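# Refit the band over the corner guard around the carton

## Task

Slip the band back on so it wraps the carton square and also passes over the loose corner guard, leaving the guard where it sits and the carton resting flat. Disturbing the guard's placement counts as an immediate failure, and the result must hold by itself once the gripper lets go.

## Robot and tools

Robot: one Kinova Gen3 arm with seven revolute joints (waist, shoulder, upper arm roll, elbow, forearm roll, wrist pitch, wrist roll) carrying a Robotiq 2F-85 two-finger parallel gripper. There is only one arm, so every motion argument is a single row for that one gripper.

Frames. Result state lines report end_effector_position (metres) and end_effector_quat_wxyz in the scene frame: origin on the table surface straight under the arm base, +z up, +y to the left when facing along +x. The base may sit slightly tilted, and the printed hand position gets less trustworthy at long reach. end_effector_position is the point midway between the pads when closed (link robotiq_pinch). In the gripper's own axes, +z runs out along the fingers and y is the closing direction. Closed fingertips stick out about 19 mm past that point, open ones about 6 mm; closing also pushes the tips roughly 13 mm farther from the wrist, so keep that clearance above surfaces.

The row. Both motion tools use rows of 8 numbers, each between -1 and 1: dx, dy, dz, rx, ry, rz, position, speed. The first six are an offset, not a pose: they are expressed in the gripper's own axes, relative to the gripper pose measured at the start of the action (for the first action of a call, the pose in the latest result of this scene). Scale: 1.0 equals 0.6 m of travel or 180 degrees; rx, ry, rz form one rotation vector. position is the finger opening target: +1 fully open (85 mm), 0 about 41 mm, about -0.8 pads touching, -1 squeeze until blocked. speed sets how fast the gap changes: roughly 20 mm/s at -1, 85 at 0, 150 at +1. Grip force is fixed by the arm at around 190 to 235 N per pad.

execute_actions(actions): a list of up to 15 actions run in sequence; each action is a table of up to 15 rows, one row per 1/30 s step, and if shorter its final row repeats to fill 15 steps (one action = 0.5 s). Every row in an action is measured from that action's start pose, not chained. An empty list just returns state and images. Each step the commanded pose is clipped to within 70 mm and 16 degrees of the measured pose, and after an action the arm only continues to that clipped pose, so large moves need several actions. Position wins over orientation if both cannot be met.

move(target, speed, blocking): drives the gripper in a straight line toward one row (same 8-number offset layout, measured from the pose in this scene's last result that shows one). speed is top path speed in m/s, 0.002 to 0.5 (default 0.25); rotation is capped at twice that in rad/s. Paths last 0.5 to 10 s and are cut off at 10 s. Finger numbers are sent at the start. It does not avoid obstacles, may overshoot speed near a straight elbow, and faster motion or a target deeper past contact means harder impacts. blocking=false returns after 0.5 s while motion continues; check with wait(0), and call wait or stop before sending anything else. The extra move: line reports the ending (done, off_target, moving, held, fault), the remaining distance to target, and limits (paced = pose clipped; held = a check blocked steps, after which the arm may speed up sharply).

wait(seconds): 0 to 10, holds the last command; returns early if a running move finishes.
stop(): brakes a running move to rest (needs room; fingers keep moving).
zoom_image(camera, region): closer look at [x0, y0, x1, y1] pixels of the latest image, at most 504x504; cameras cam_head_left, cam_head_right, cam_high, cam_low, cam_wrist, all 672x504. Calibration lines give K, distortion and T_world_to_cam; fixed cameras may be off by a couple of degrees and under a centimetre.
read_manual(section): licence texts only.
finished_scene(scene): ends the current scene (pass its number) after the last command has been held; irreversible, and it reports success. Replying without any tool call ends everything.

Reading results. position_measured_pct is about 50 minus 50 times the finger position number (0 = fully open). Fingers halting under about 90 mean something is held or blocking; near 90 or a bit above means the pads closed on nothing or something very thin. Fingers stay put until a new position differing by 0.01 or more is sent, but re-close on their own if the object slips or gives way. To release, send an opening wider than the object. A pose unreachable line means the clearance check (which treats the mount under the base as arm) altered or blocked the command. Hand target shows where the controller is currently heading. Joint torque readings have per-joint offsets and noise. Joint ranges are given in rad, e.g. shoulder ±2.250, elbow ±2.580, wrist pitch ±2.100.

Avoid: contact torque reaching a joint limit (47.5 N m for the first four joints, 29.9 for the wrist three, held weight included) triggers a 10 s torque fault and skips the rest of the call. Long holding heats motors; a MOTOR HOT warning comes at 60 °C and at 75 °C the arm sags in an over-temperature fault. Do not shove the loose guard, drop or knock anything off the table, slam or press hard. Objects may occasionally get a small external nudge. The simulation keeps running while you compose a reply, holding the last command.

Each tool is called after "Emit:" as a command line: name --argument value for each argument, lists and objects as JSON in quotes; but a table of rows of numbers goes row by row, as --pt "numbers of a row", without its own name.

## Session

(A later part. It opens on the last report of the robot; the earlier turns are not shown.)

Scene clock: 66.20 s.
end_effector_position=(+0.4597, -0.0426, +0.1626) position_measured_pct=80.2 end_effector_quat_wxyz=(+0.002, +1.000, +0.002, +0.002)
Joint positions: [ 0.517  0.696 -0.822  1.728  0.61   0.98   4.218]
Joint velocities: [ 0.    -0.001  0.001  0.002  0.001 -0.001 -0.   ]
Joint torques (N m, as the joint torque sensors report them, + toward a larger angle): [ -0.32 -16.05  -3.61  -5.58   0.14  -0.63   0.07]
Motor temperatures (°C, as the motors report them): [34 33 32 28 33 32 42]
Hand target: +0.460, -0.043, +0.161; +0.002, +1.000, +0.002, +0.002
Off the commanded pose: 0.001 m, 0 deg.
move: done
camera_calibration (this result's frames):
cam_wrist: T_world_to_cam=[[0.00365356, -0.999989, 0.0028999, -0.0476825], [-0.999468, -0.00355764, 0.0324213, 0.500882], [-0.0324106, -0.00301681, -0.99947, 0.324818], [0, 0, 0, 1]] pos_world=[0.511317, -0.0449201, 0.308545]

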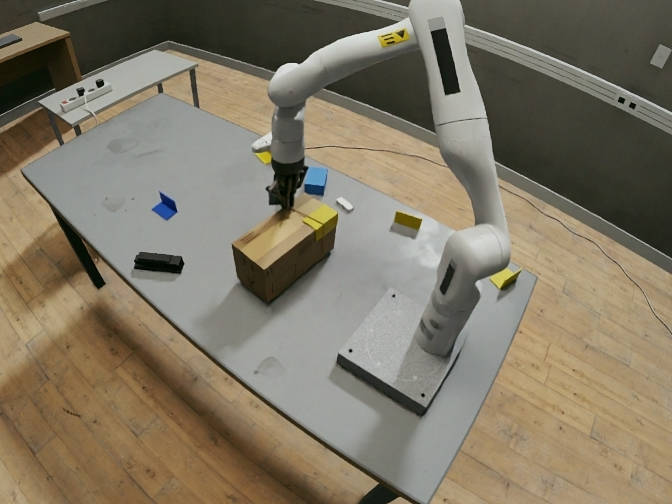

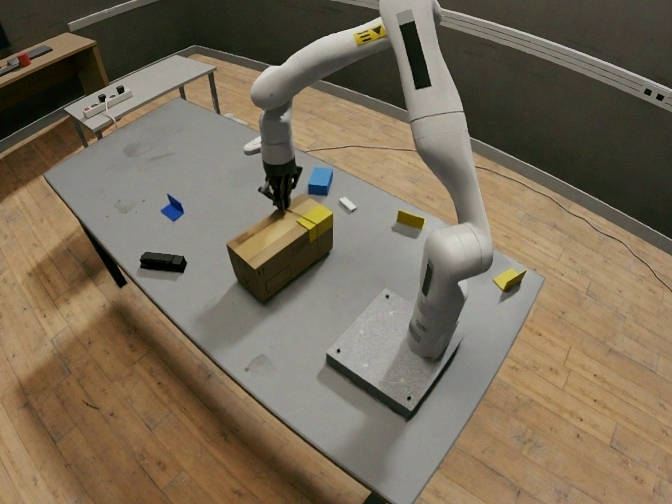

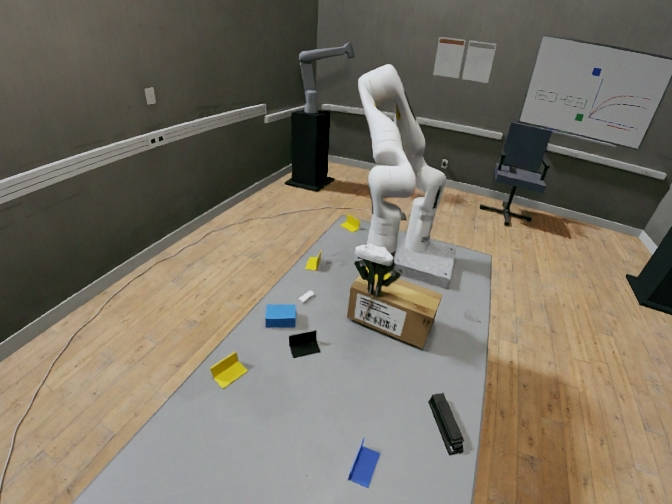

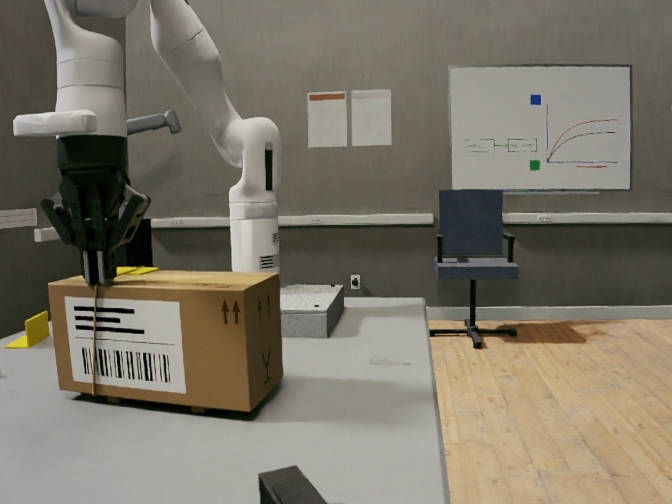

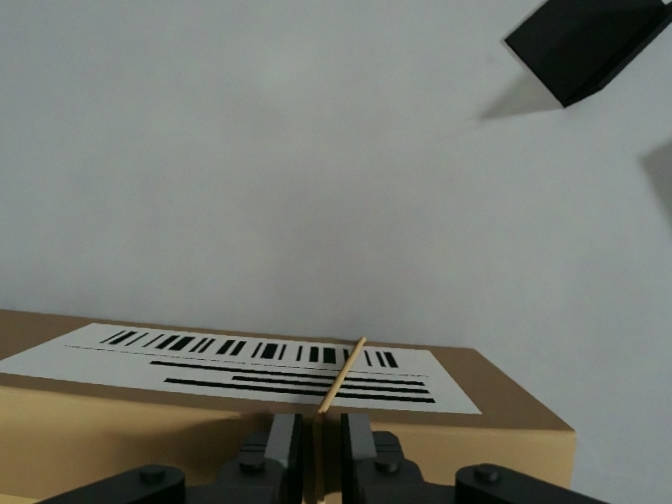

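Emit:
execute_actions --actions '[[[0,0,0.002,0,0,0,-0.83,-1]],[[0,0,0.0015,0,0,0,-0.83,-1]]]'

Emit:
move --target '[0.011,0.003,-0.013,0,0,0,-0.83,-1]' --speed 0.015

Emit:
move --target '[-0.0025,0.025,0,0,-0.001,0.04,-0.83,-1]' --speed 0.025

Emit:
zoom_image --camera "cam_head_left" --region '[260,185,350,280]'

Scene clock: 70.63 s.
end_effector_position=(+0.4609, -0.0419, +0.1624) position_measured_pct=90.1 end_effector_quat_wxyz=(+0.002, +1.000, +0.002, +0.004)
Joint positions: [ 0.515  0.695 -0.821  1.729  0.612  0.975  4.215]
Joint velocities: [-0.    -0.     0.001  0.001 -0.    -0.001 -0.   ]
Joint torques (N m, as the joint torque sensors report them, + toward a larger angle): [  0.03 -16.46  -3.6   -5.35   0.1   -0.28   0.15]
Motor temperatures (°C, as the motors report them): [34 33 32 28 33 32 42]
Hand target: +0.461, -0.042, +0.162; +0.002, +1.000, +0.002, +0.004
Off the commanded pose: 0.001 m, 0 deg.
camera_calibration (this result's frames):
cam_wrist: T_world_to_cam=[[0.00435726, -0.999985, 0.00320644, -0.047339], [-0.999589, -0.0042646, 0.0283612, 0.502704], [-0.0283471, -0.00332869, -0.999593, 0.322834], [0, 0, 0, 1]] pos_world=[0.511854, -0.0441198, 0.308597]

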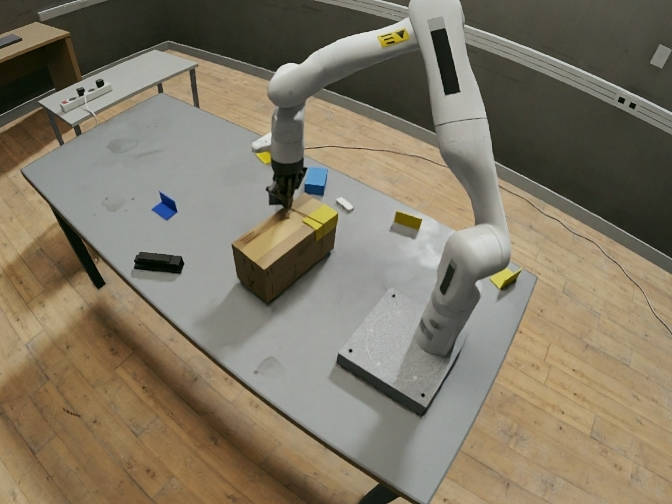

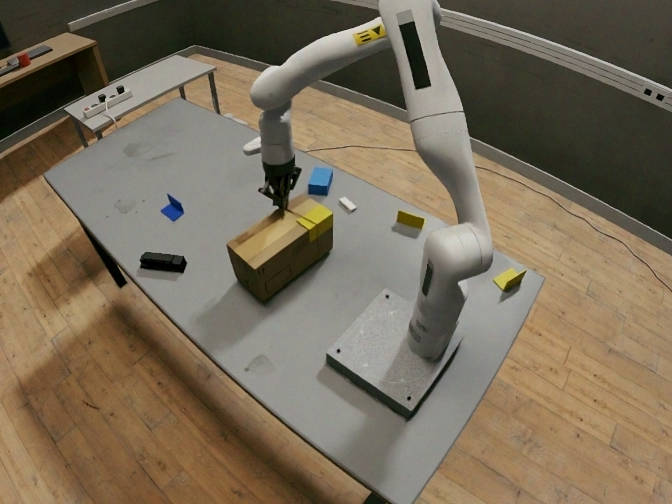

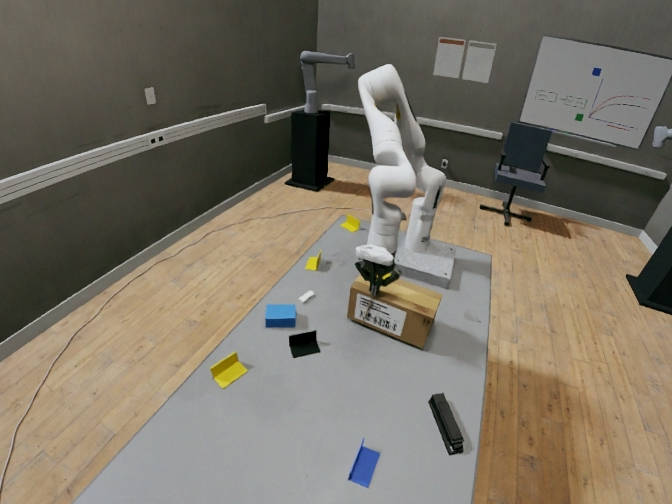

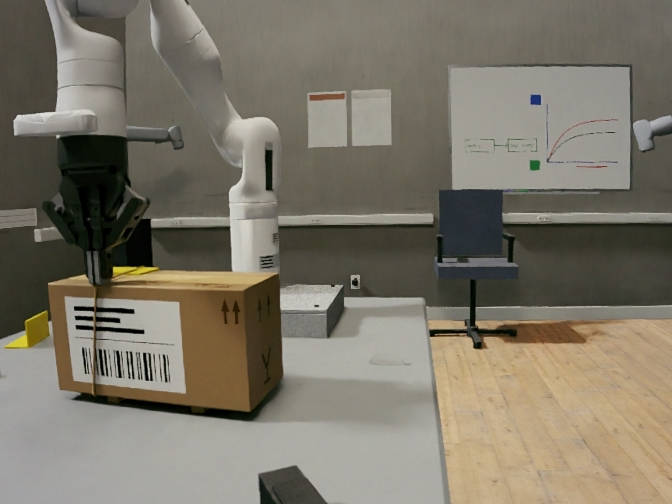

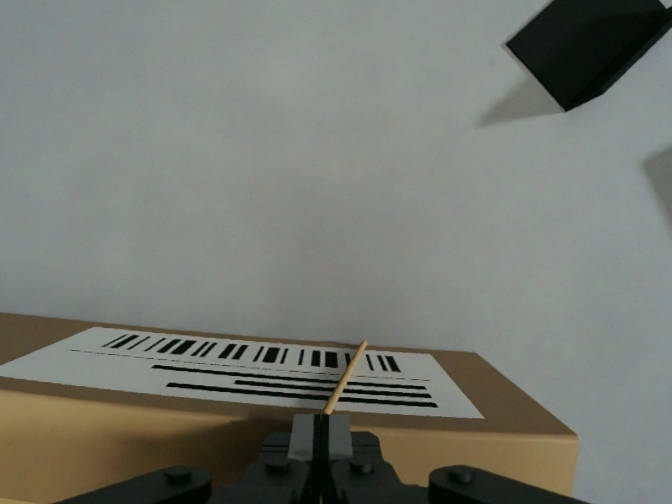

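Scene clock: 71.53 s.
end_effector_position=(+0.4661, -0.0440, +0.1693) position_measured_pct=90.1 end_effector_quat_wxyz=(+0.002, +1.000, +0.002, +0.002)
Joint positions: [ 0.516  0.697 -0.825  1.698  0.602  1.006  4.233]
Joint velocities: [-0.     0.     0.    -0.001 -0.     0.002  0.001]
Joint torques (N m, as the joint torque sensors report them, + toward a larger angle): [ -0.11 -19.57  -5.02  -6.53   0.09  -0.63   0.14]
Motor temperatures (°C, as the motors report them): [34 33 32 28 33 32 42]
Hand target: +0.467, -0.044, +0.170; +0.002, +1.000, +0.002, +0.004
Off the commanded pose: 0.002 m, 0 deg.
move: done
camera_calibration (this result's frames):
cam_wrist: T_world_to_cam=[[0.00409903, -0.999986, 0.00329878, -0.0493787], [-0.99948, -0.00399141, 0.0319948, 0.507079], [-0.0319812, -0.00342822, -0.999483, 0.331498], [0, 0, 0, 1]] pos_world=[0.517619, -0.0462176, 0.315265]

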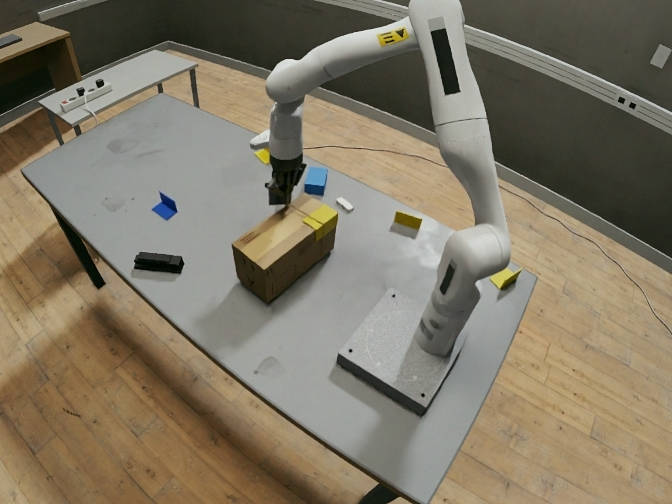

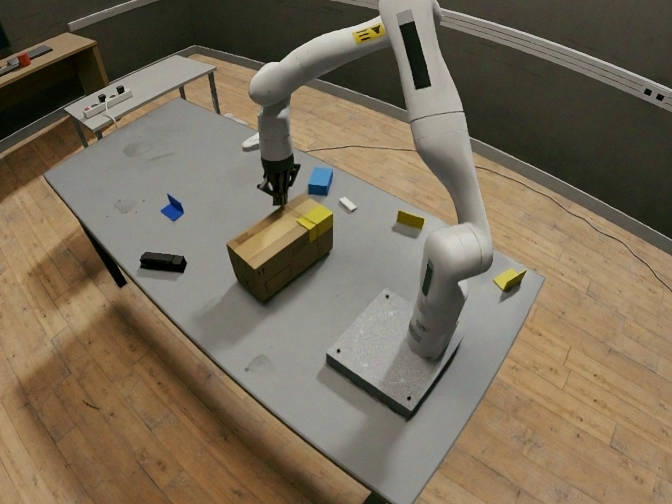

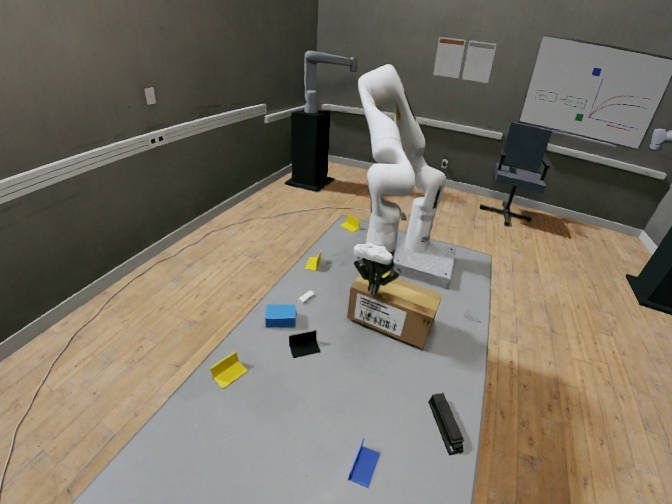

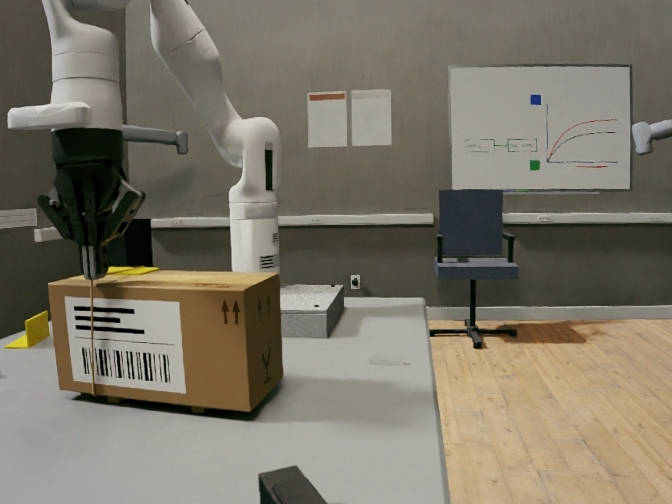

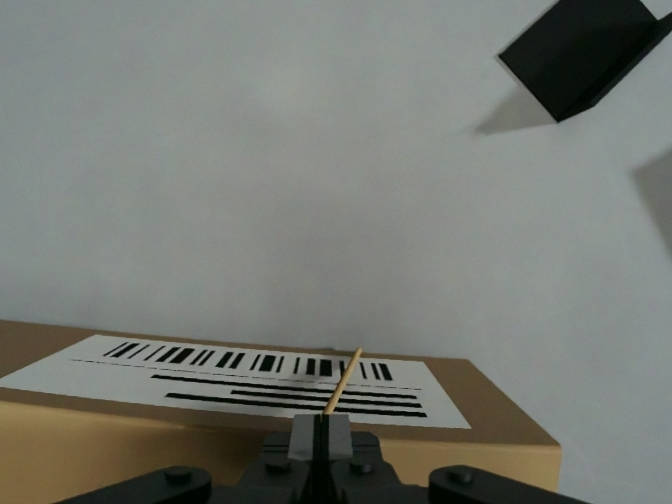

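Scene clock: 74.27 s.
end_effector_position=(+0.4634, -0.0590, +0.1683) position_measured_pct=90.1 end_effector_quat_wxyz=(+0.002, +0.998, -0.061, -0.001)
Joint positions: [ 0.532  0.69  -0.795  1.696  0.578  1.     4.16 ]
Joint velocities: [-0.     0.     0.    -0.001 -0.    -0.    -0.   ]
Joint torques (N m, as the joint torque sensors report them, + toward a larger angle): [  0.04 -19.53  -4.3   -7.07   0.26  -0.35   0.07]
Motor temperatures (°C, as the motors report them): [34 33 32 28 33 32 42]
Hand target: +0.465, -0.059, +0.169; +0.002, +0.998, -0.061, +0.001
Off the commanded pose: 0.002 m, 0 deg.
move: done
camera_calibration (this result's frames):
cam_wrist: T_world_to_cam=[[-0.121115, -0.992634, 0.00290419, -0.00583921], [-0.991902, 0.121138, 0.0381475, 0.507181], [-0.0382183, 0.00173957, -0.999268, 0.333563], [0, 0, 0, 1]] pos_world=[0.515115, -0.0678152, 0.313988]

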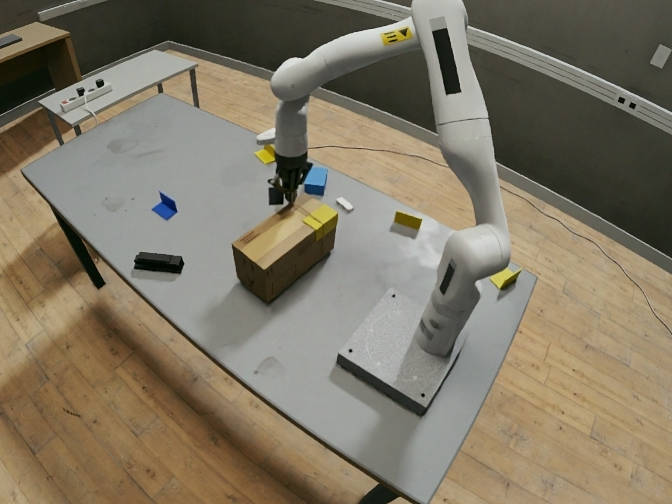

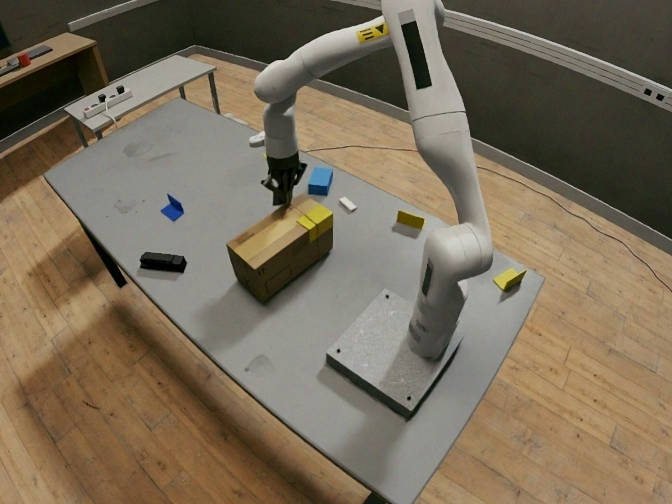

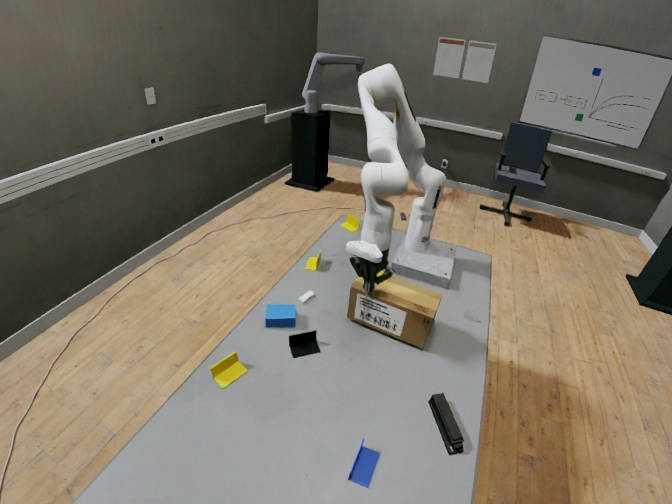

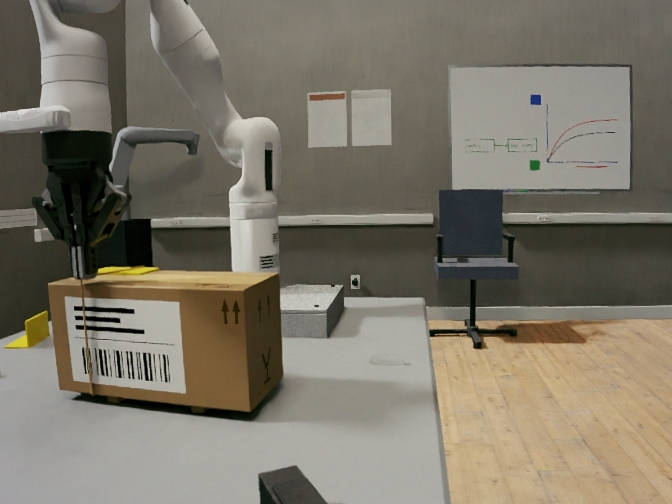

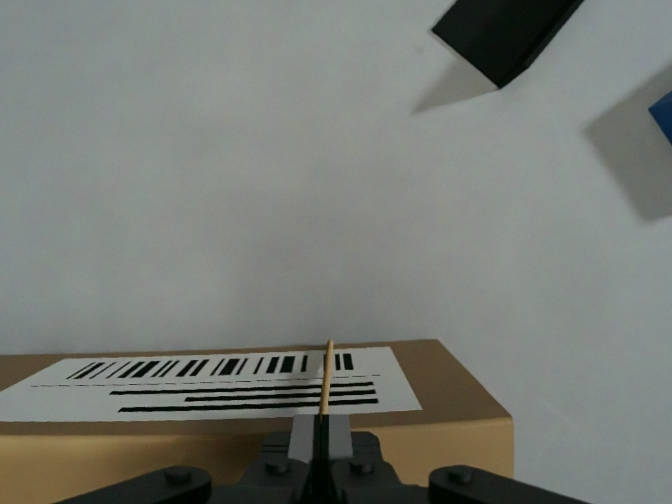

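Region (260, 185, 350, 280) of cam_head_left's 672x504 image, scaled by 5.305, with more detail than that image has; it fills the left 477 columns of this view, and the rest is white.

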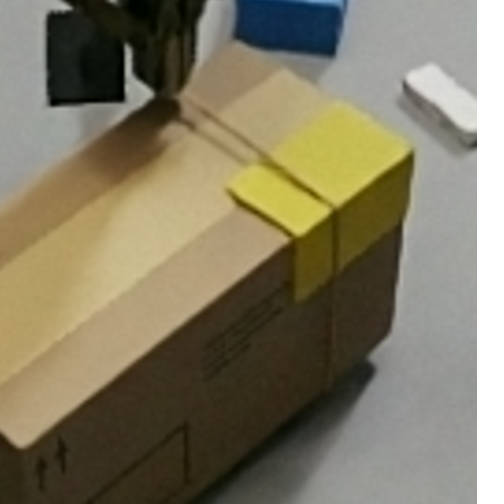

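Emit:
move --target '[-0.004,0,0.0088,0,0,0,-0.83,-1]' --speed 0.012

Emit:
execute_actions --actions '[[[0,0,0,0,0,0,-0.6,-1]]]'

Emit:
move --target '[-0.09,0,-0.13,0,0,-0.008,-0.6,-1]' --speed 0.12

Emit:
zoom_image --camera "cam_head_left" --region '[260,185,350,280]'

Emit:
zoom_image --camera "cam_low" --region '[30,240,300,430]'

Scene clock: 78.80 s.
end_effector_position=(+0.4605, -0.0587, +0.1626) position_measured_pct=90.1 end_effector_quat_wxyz=(+0.002, +0.998, -0.061, -0.002)
Joint positions: [ 0.531  0.694 -0.79   1.712  0.585  0.984  4.152]
Joint velocities: [ 0.    -0.001  0.     0.002  0.    -0.    -0.   ]
Joint torques (N m, as the joint torque sensors report them, + toward a larger angle): [  0.01 -19.01  -4.25  -6.48   0.11  -0.42   0.1 ]
Motor temperatures (°C, as the motors report them): [34 33 32 28 33 32 42]
Hand target: +0.461, -0.059, +0.163; +0.002, +0.998, -0.061, -0.001
Off the commanded pose: 0.001 m, 0 deg.
move: done
camera_calibration (this result's frames):
cam_wrist: T_world_to_cam=[[-0.121091, -0.992637, 0.00297747, -0.00593749], [-0.991843, 0.121113, 0.0397273, 0.504156], [-0.0397954, 0.00185744, -0.999206, 0.328491], [0, 0, 0, 1]] pos_world=[0.512397, -0.0675639, 0.308219]

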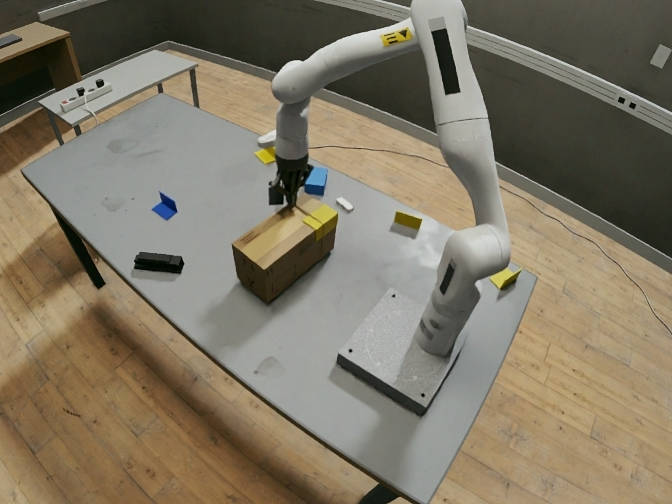

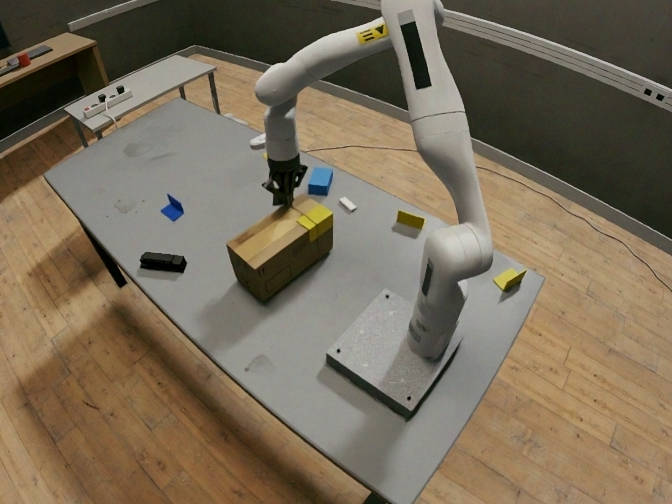

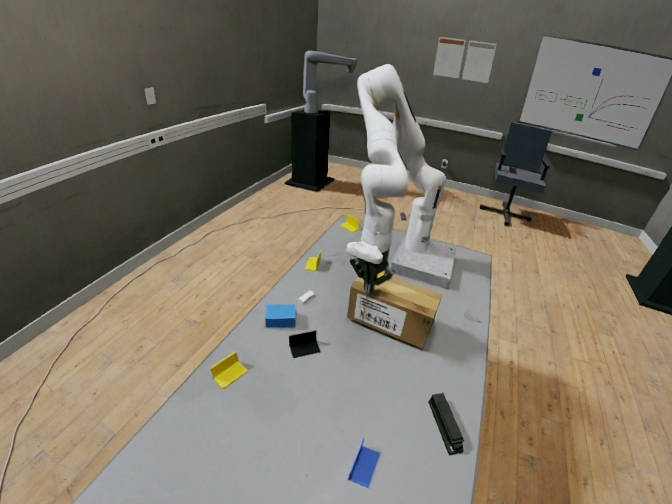

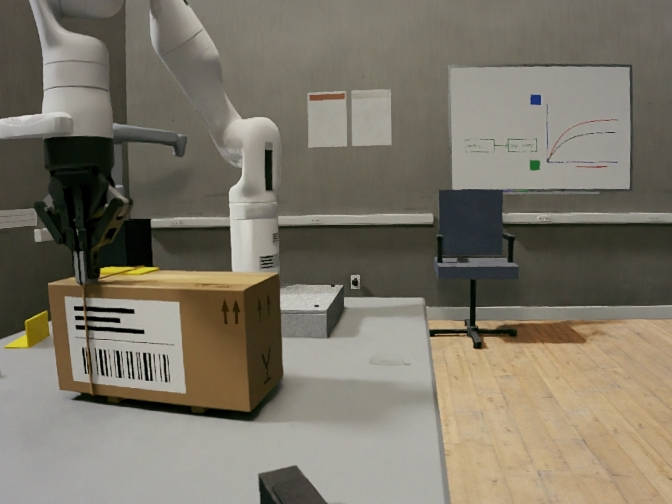

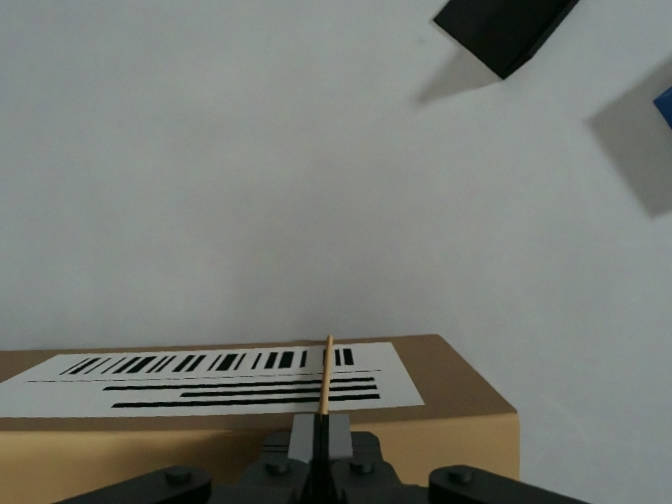

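Scene clock: 79.30 s.
end_effector_position=(+0.4605, -0.0587, +0.1627) position_measured_pct=81.3 end_effector_quat_wxyz=(+0.002, +0.998, -0.061, -0.001)
Joint positions: [ 0.531  0.694 -0.79   1.711  0.585  0.984  4.152]
Joint velocities: [ 0.    -0.001 -0.    -0.002  0.001 -0.001 -0.   ]
Joint torques (N m, as the joint torque sensors report them, + toward a larger angle): [  0.01 -18.01  -4.05  -5.75   0.     0.18   0.19]
Motor temperatures (°C, as the motors report them): [34 33 32 28 33 32 42]
Hand target: +0.460, -0.059, +0.163; +0.002, +0.998, -0.061, -0.002
Off the commanded pose: 0.000 m, 0 deg.
camera_calibration (this result's frames):
cam_wrist: T_world_to_cam=[[-0.121041, -0.992643, 0.00295923, -0.00590662], [-0.99186, 0.121063, 0.0394713, 0.504275], [-0.0395392, 0.00184251, -0.999216, 0.32848], [0, 0, 0, 1]] pos_world=[0.512443, -0.0675175, 0.308336]

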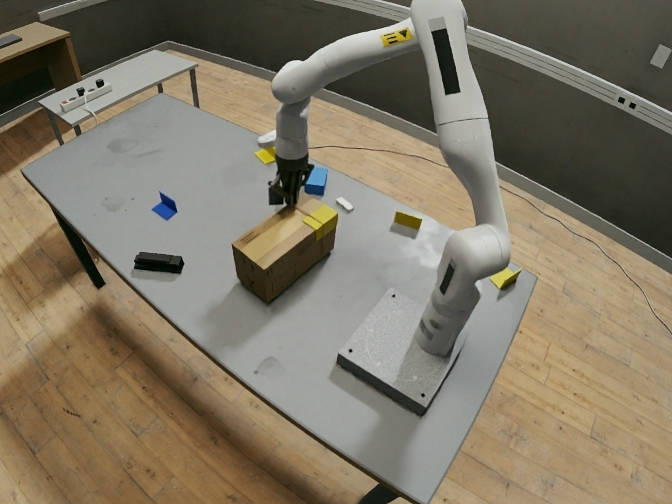

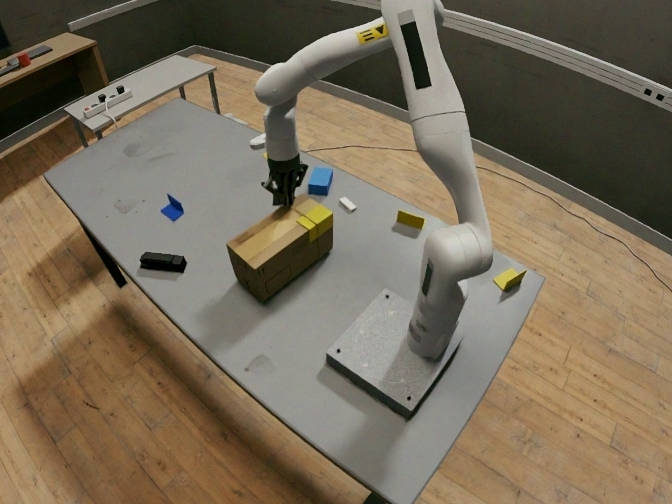

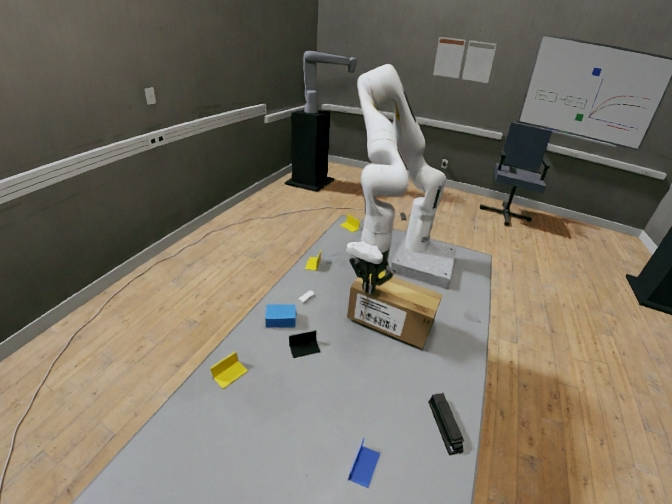

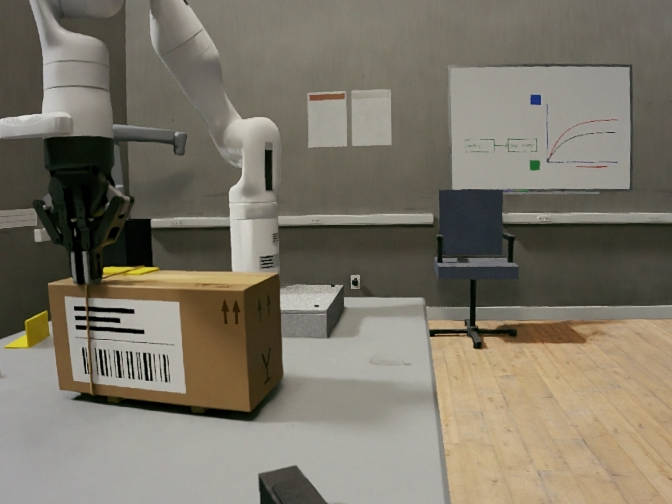

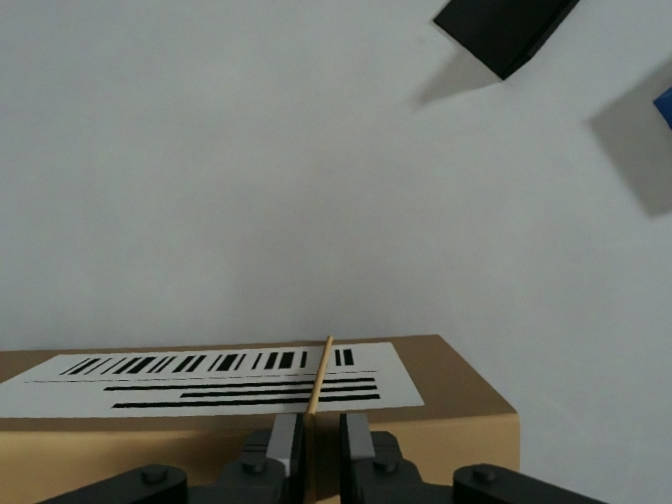

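Scene clock: 80.47 s.
end_effector_position=(+0.4071, -0.0516, +0.2406) position_measured_pct=80.2 end_effector_quat_wxyz=(+0.002, +0.999, -0.048, -0.002)
Joint positions: [ 0.658  0.484 -0.907  1.782  0.434  1.086  4.255]
Joint velocities: [ 0.006 -0.007  0.     0.002 -0.    -0.001  0.001]
Joint torques (N m, as the joint torque sensors report them, + toward a larger angle): [ -0.28 -14.87  -3.47  -6.94   0.07   0.12   0.11]
Motor temperatures (°C, as the motors report them): [34 33 32 28 33 32 42]
Hand target: +0.407, -0.052, +0.241; +0.002, +0.999, -0.048, -0.002
Off the commanded pose: 0.000 m, 0 deg.
move: done
camera_calibration (this result's frames):
cam_wrist: T_world_to_cam=[[-0.0953824, -0.995436, 0.00290554, -0.0161086], [-0.994614, 0.0954217, 0.0404609, 0.446857], [-0.0405535, 0.000969364, -0.999177, 0.404533], [0, 0, 0, 1]] pos_world=[0.459319, -0.059067, 0.386166]

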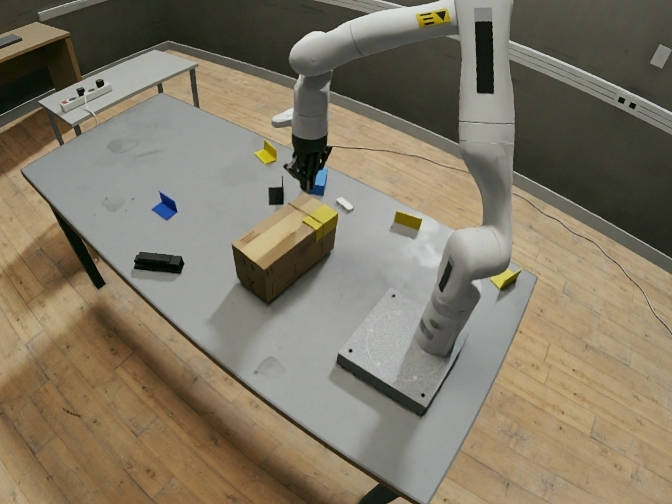

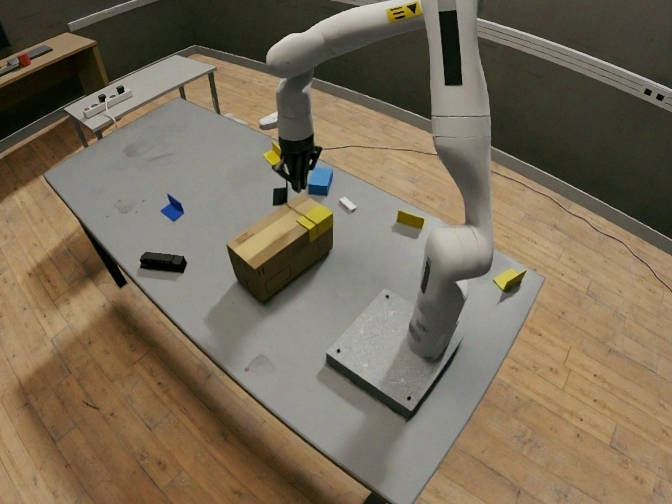

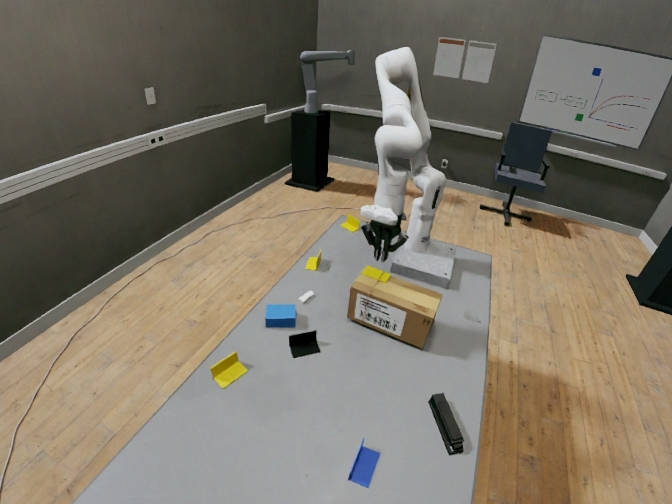

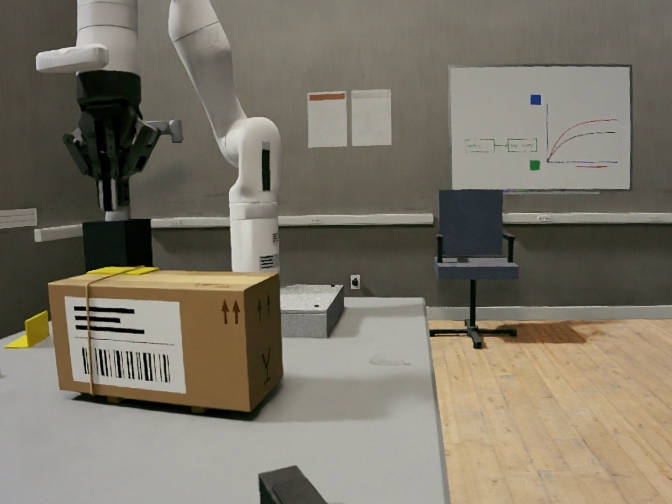

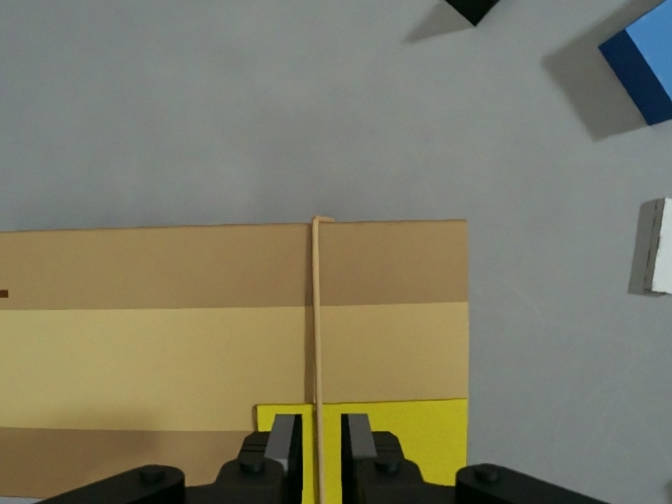

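Region (260, 185, 350, 280) of cam_head_left's 672x504 image, scaled by 5.305, with more detail than that image has; it fills the left 477 columns of this view, and the rest is white.

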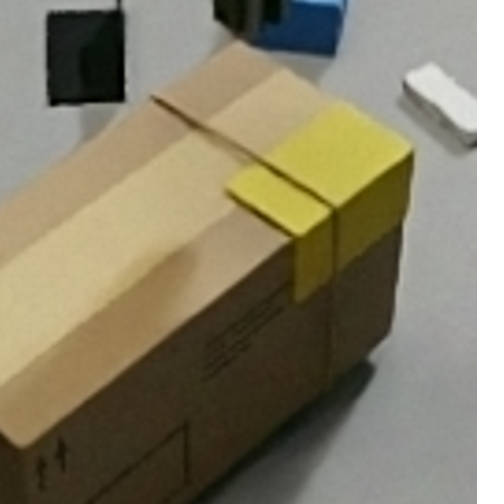

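Region (30, 240, 300, 430) of cam_low's 672x504 image, scaled by 1.867, with more detail than that image has; it fills the top 355 rows of this view, and the rest is white.

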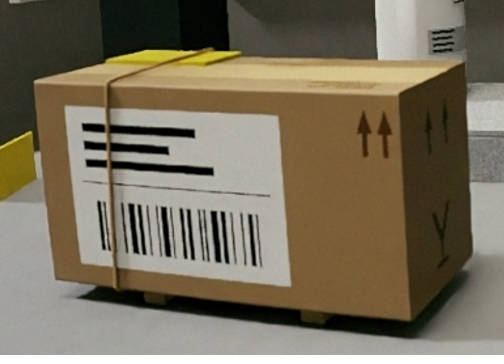

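Emit:
finished_scene --scene 2

The scene is finished: the task was done.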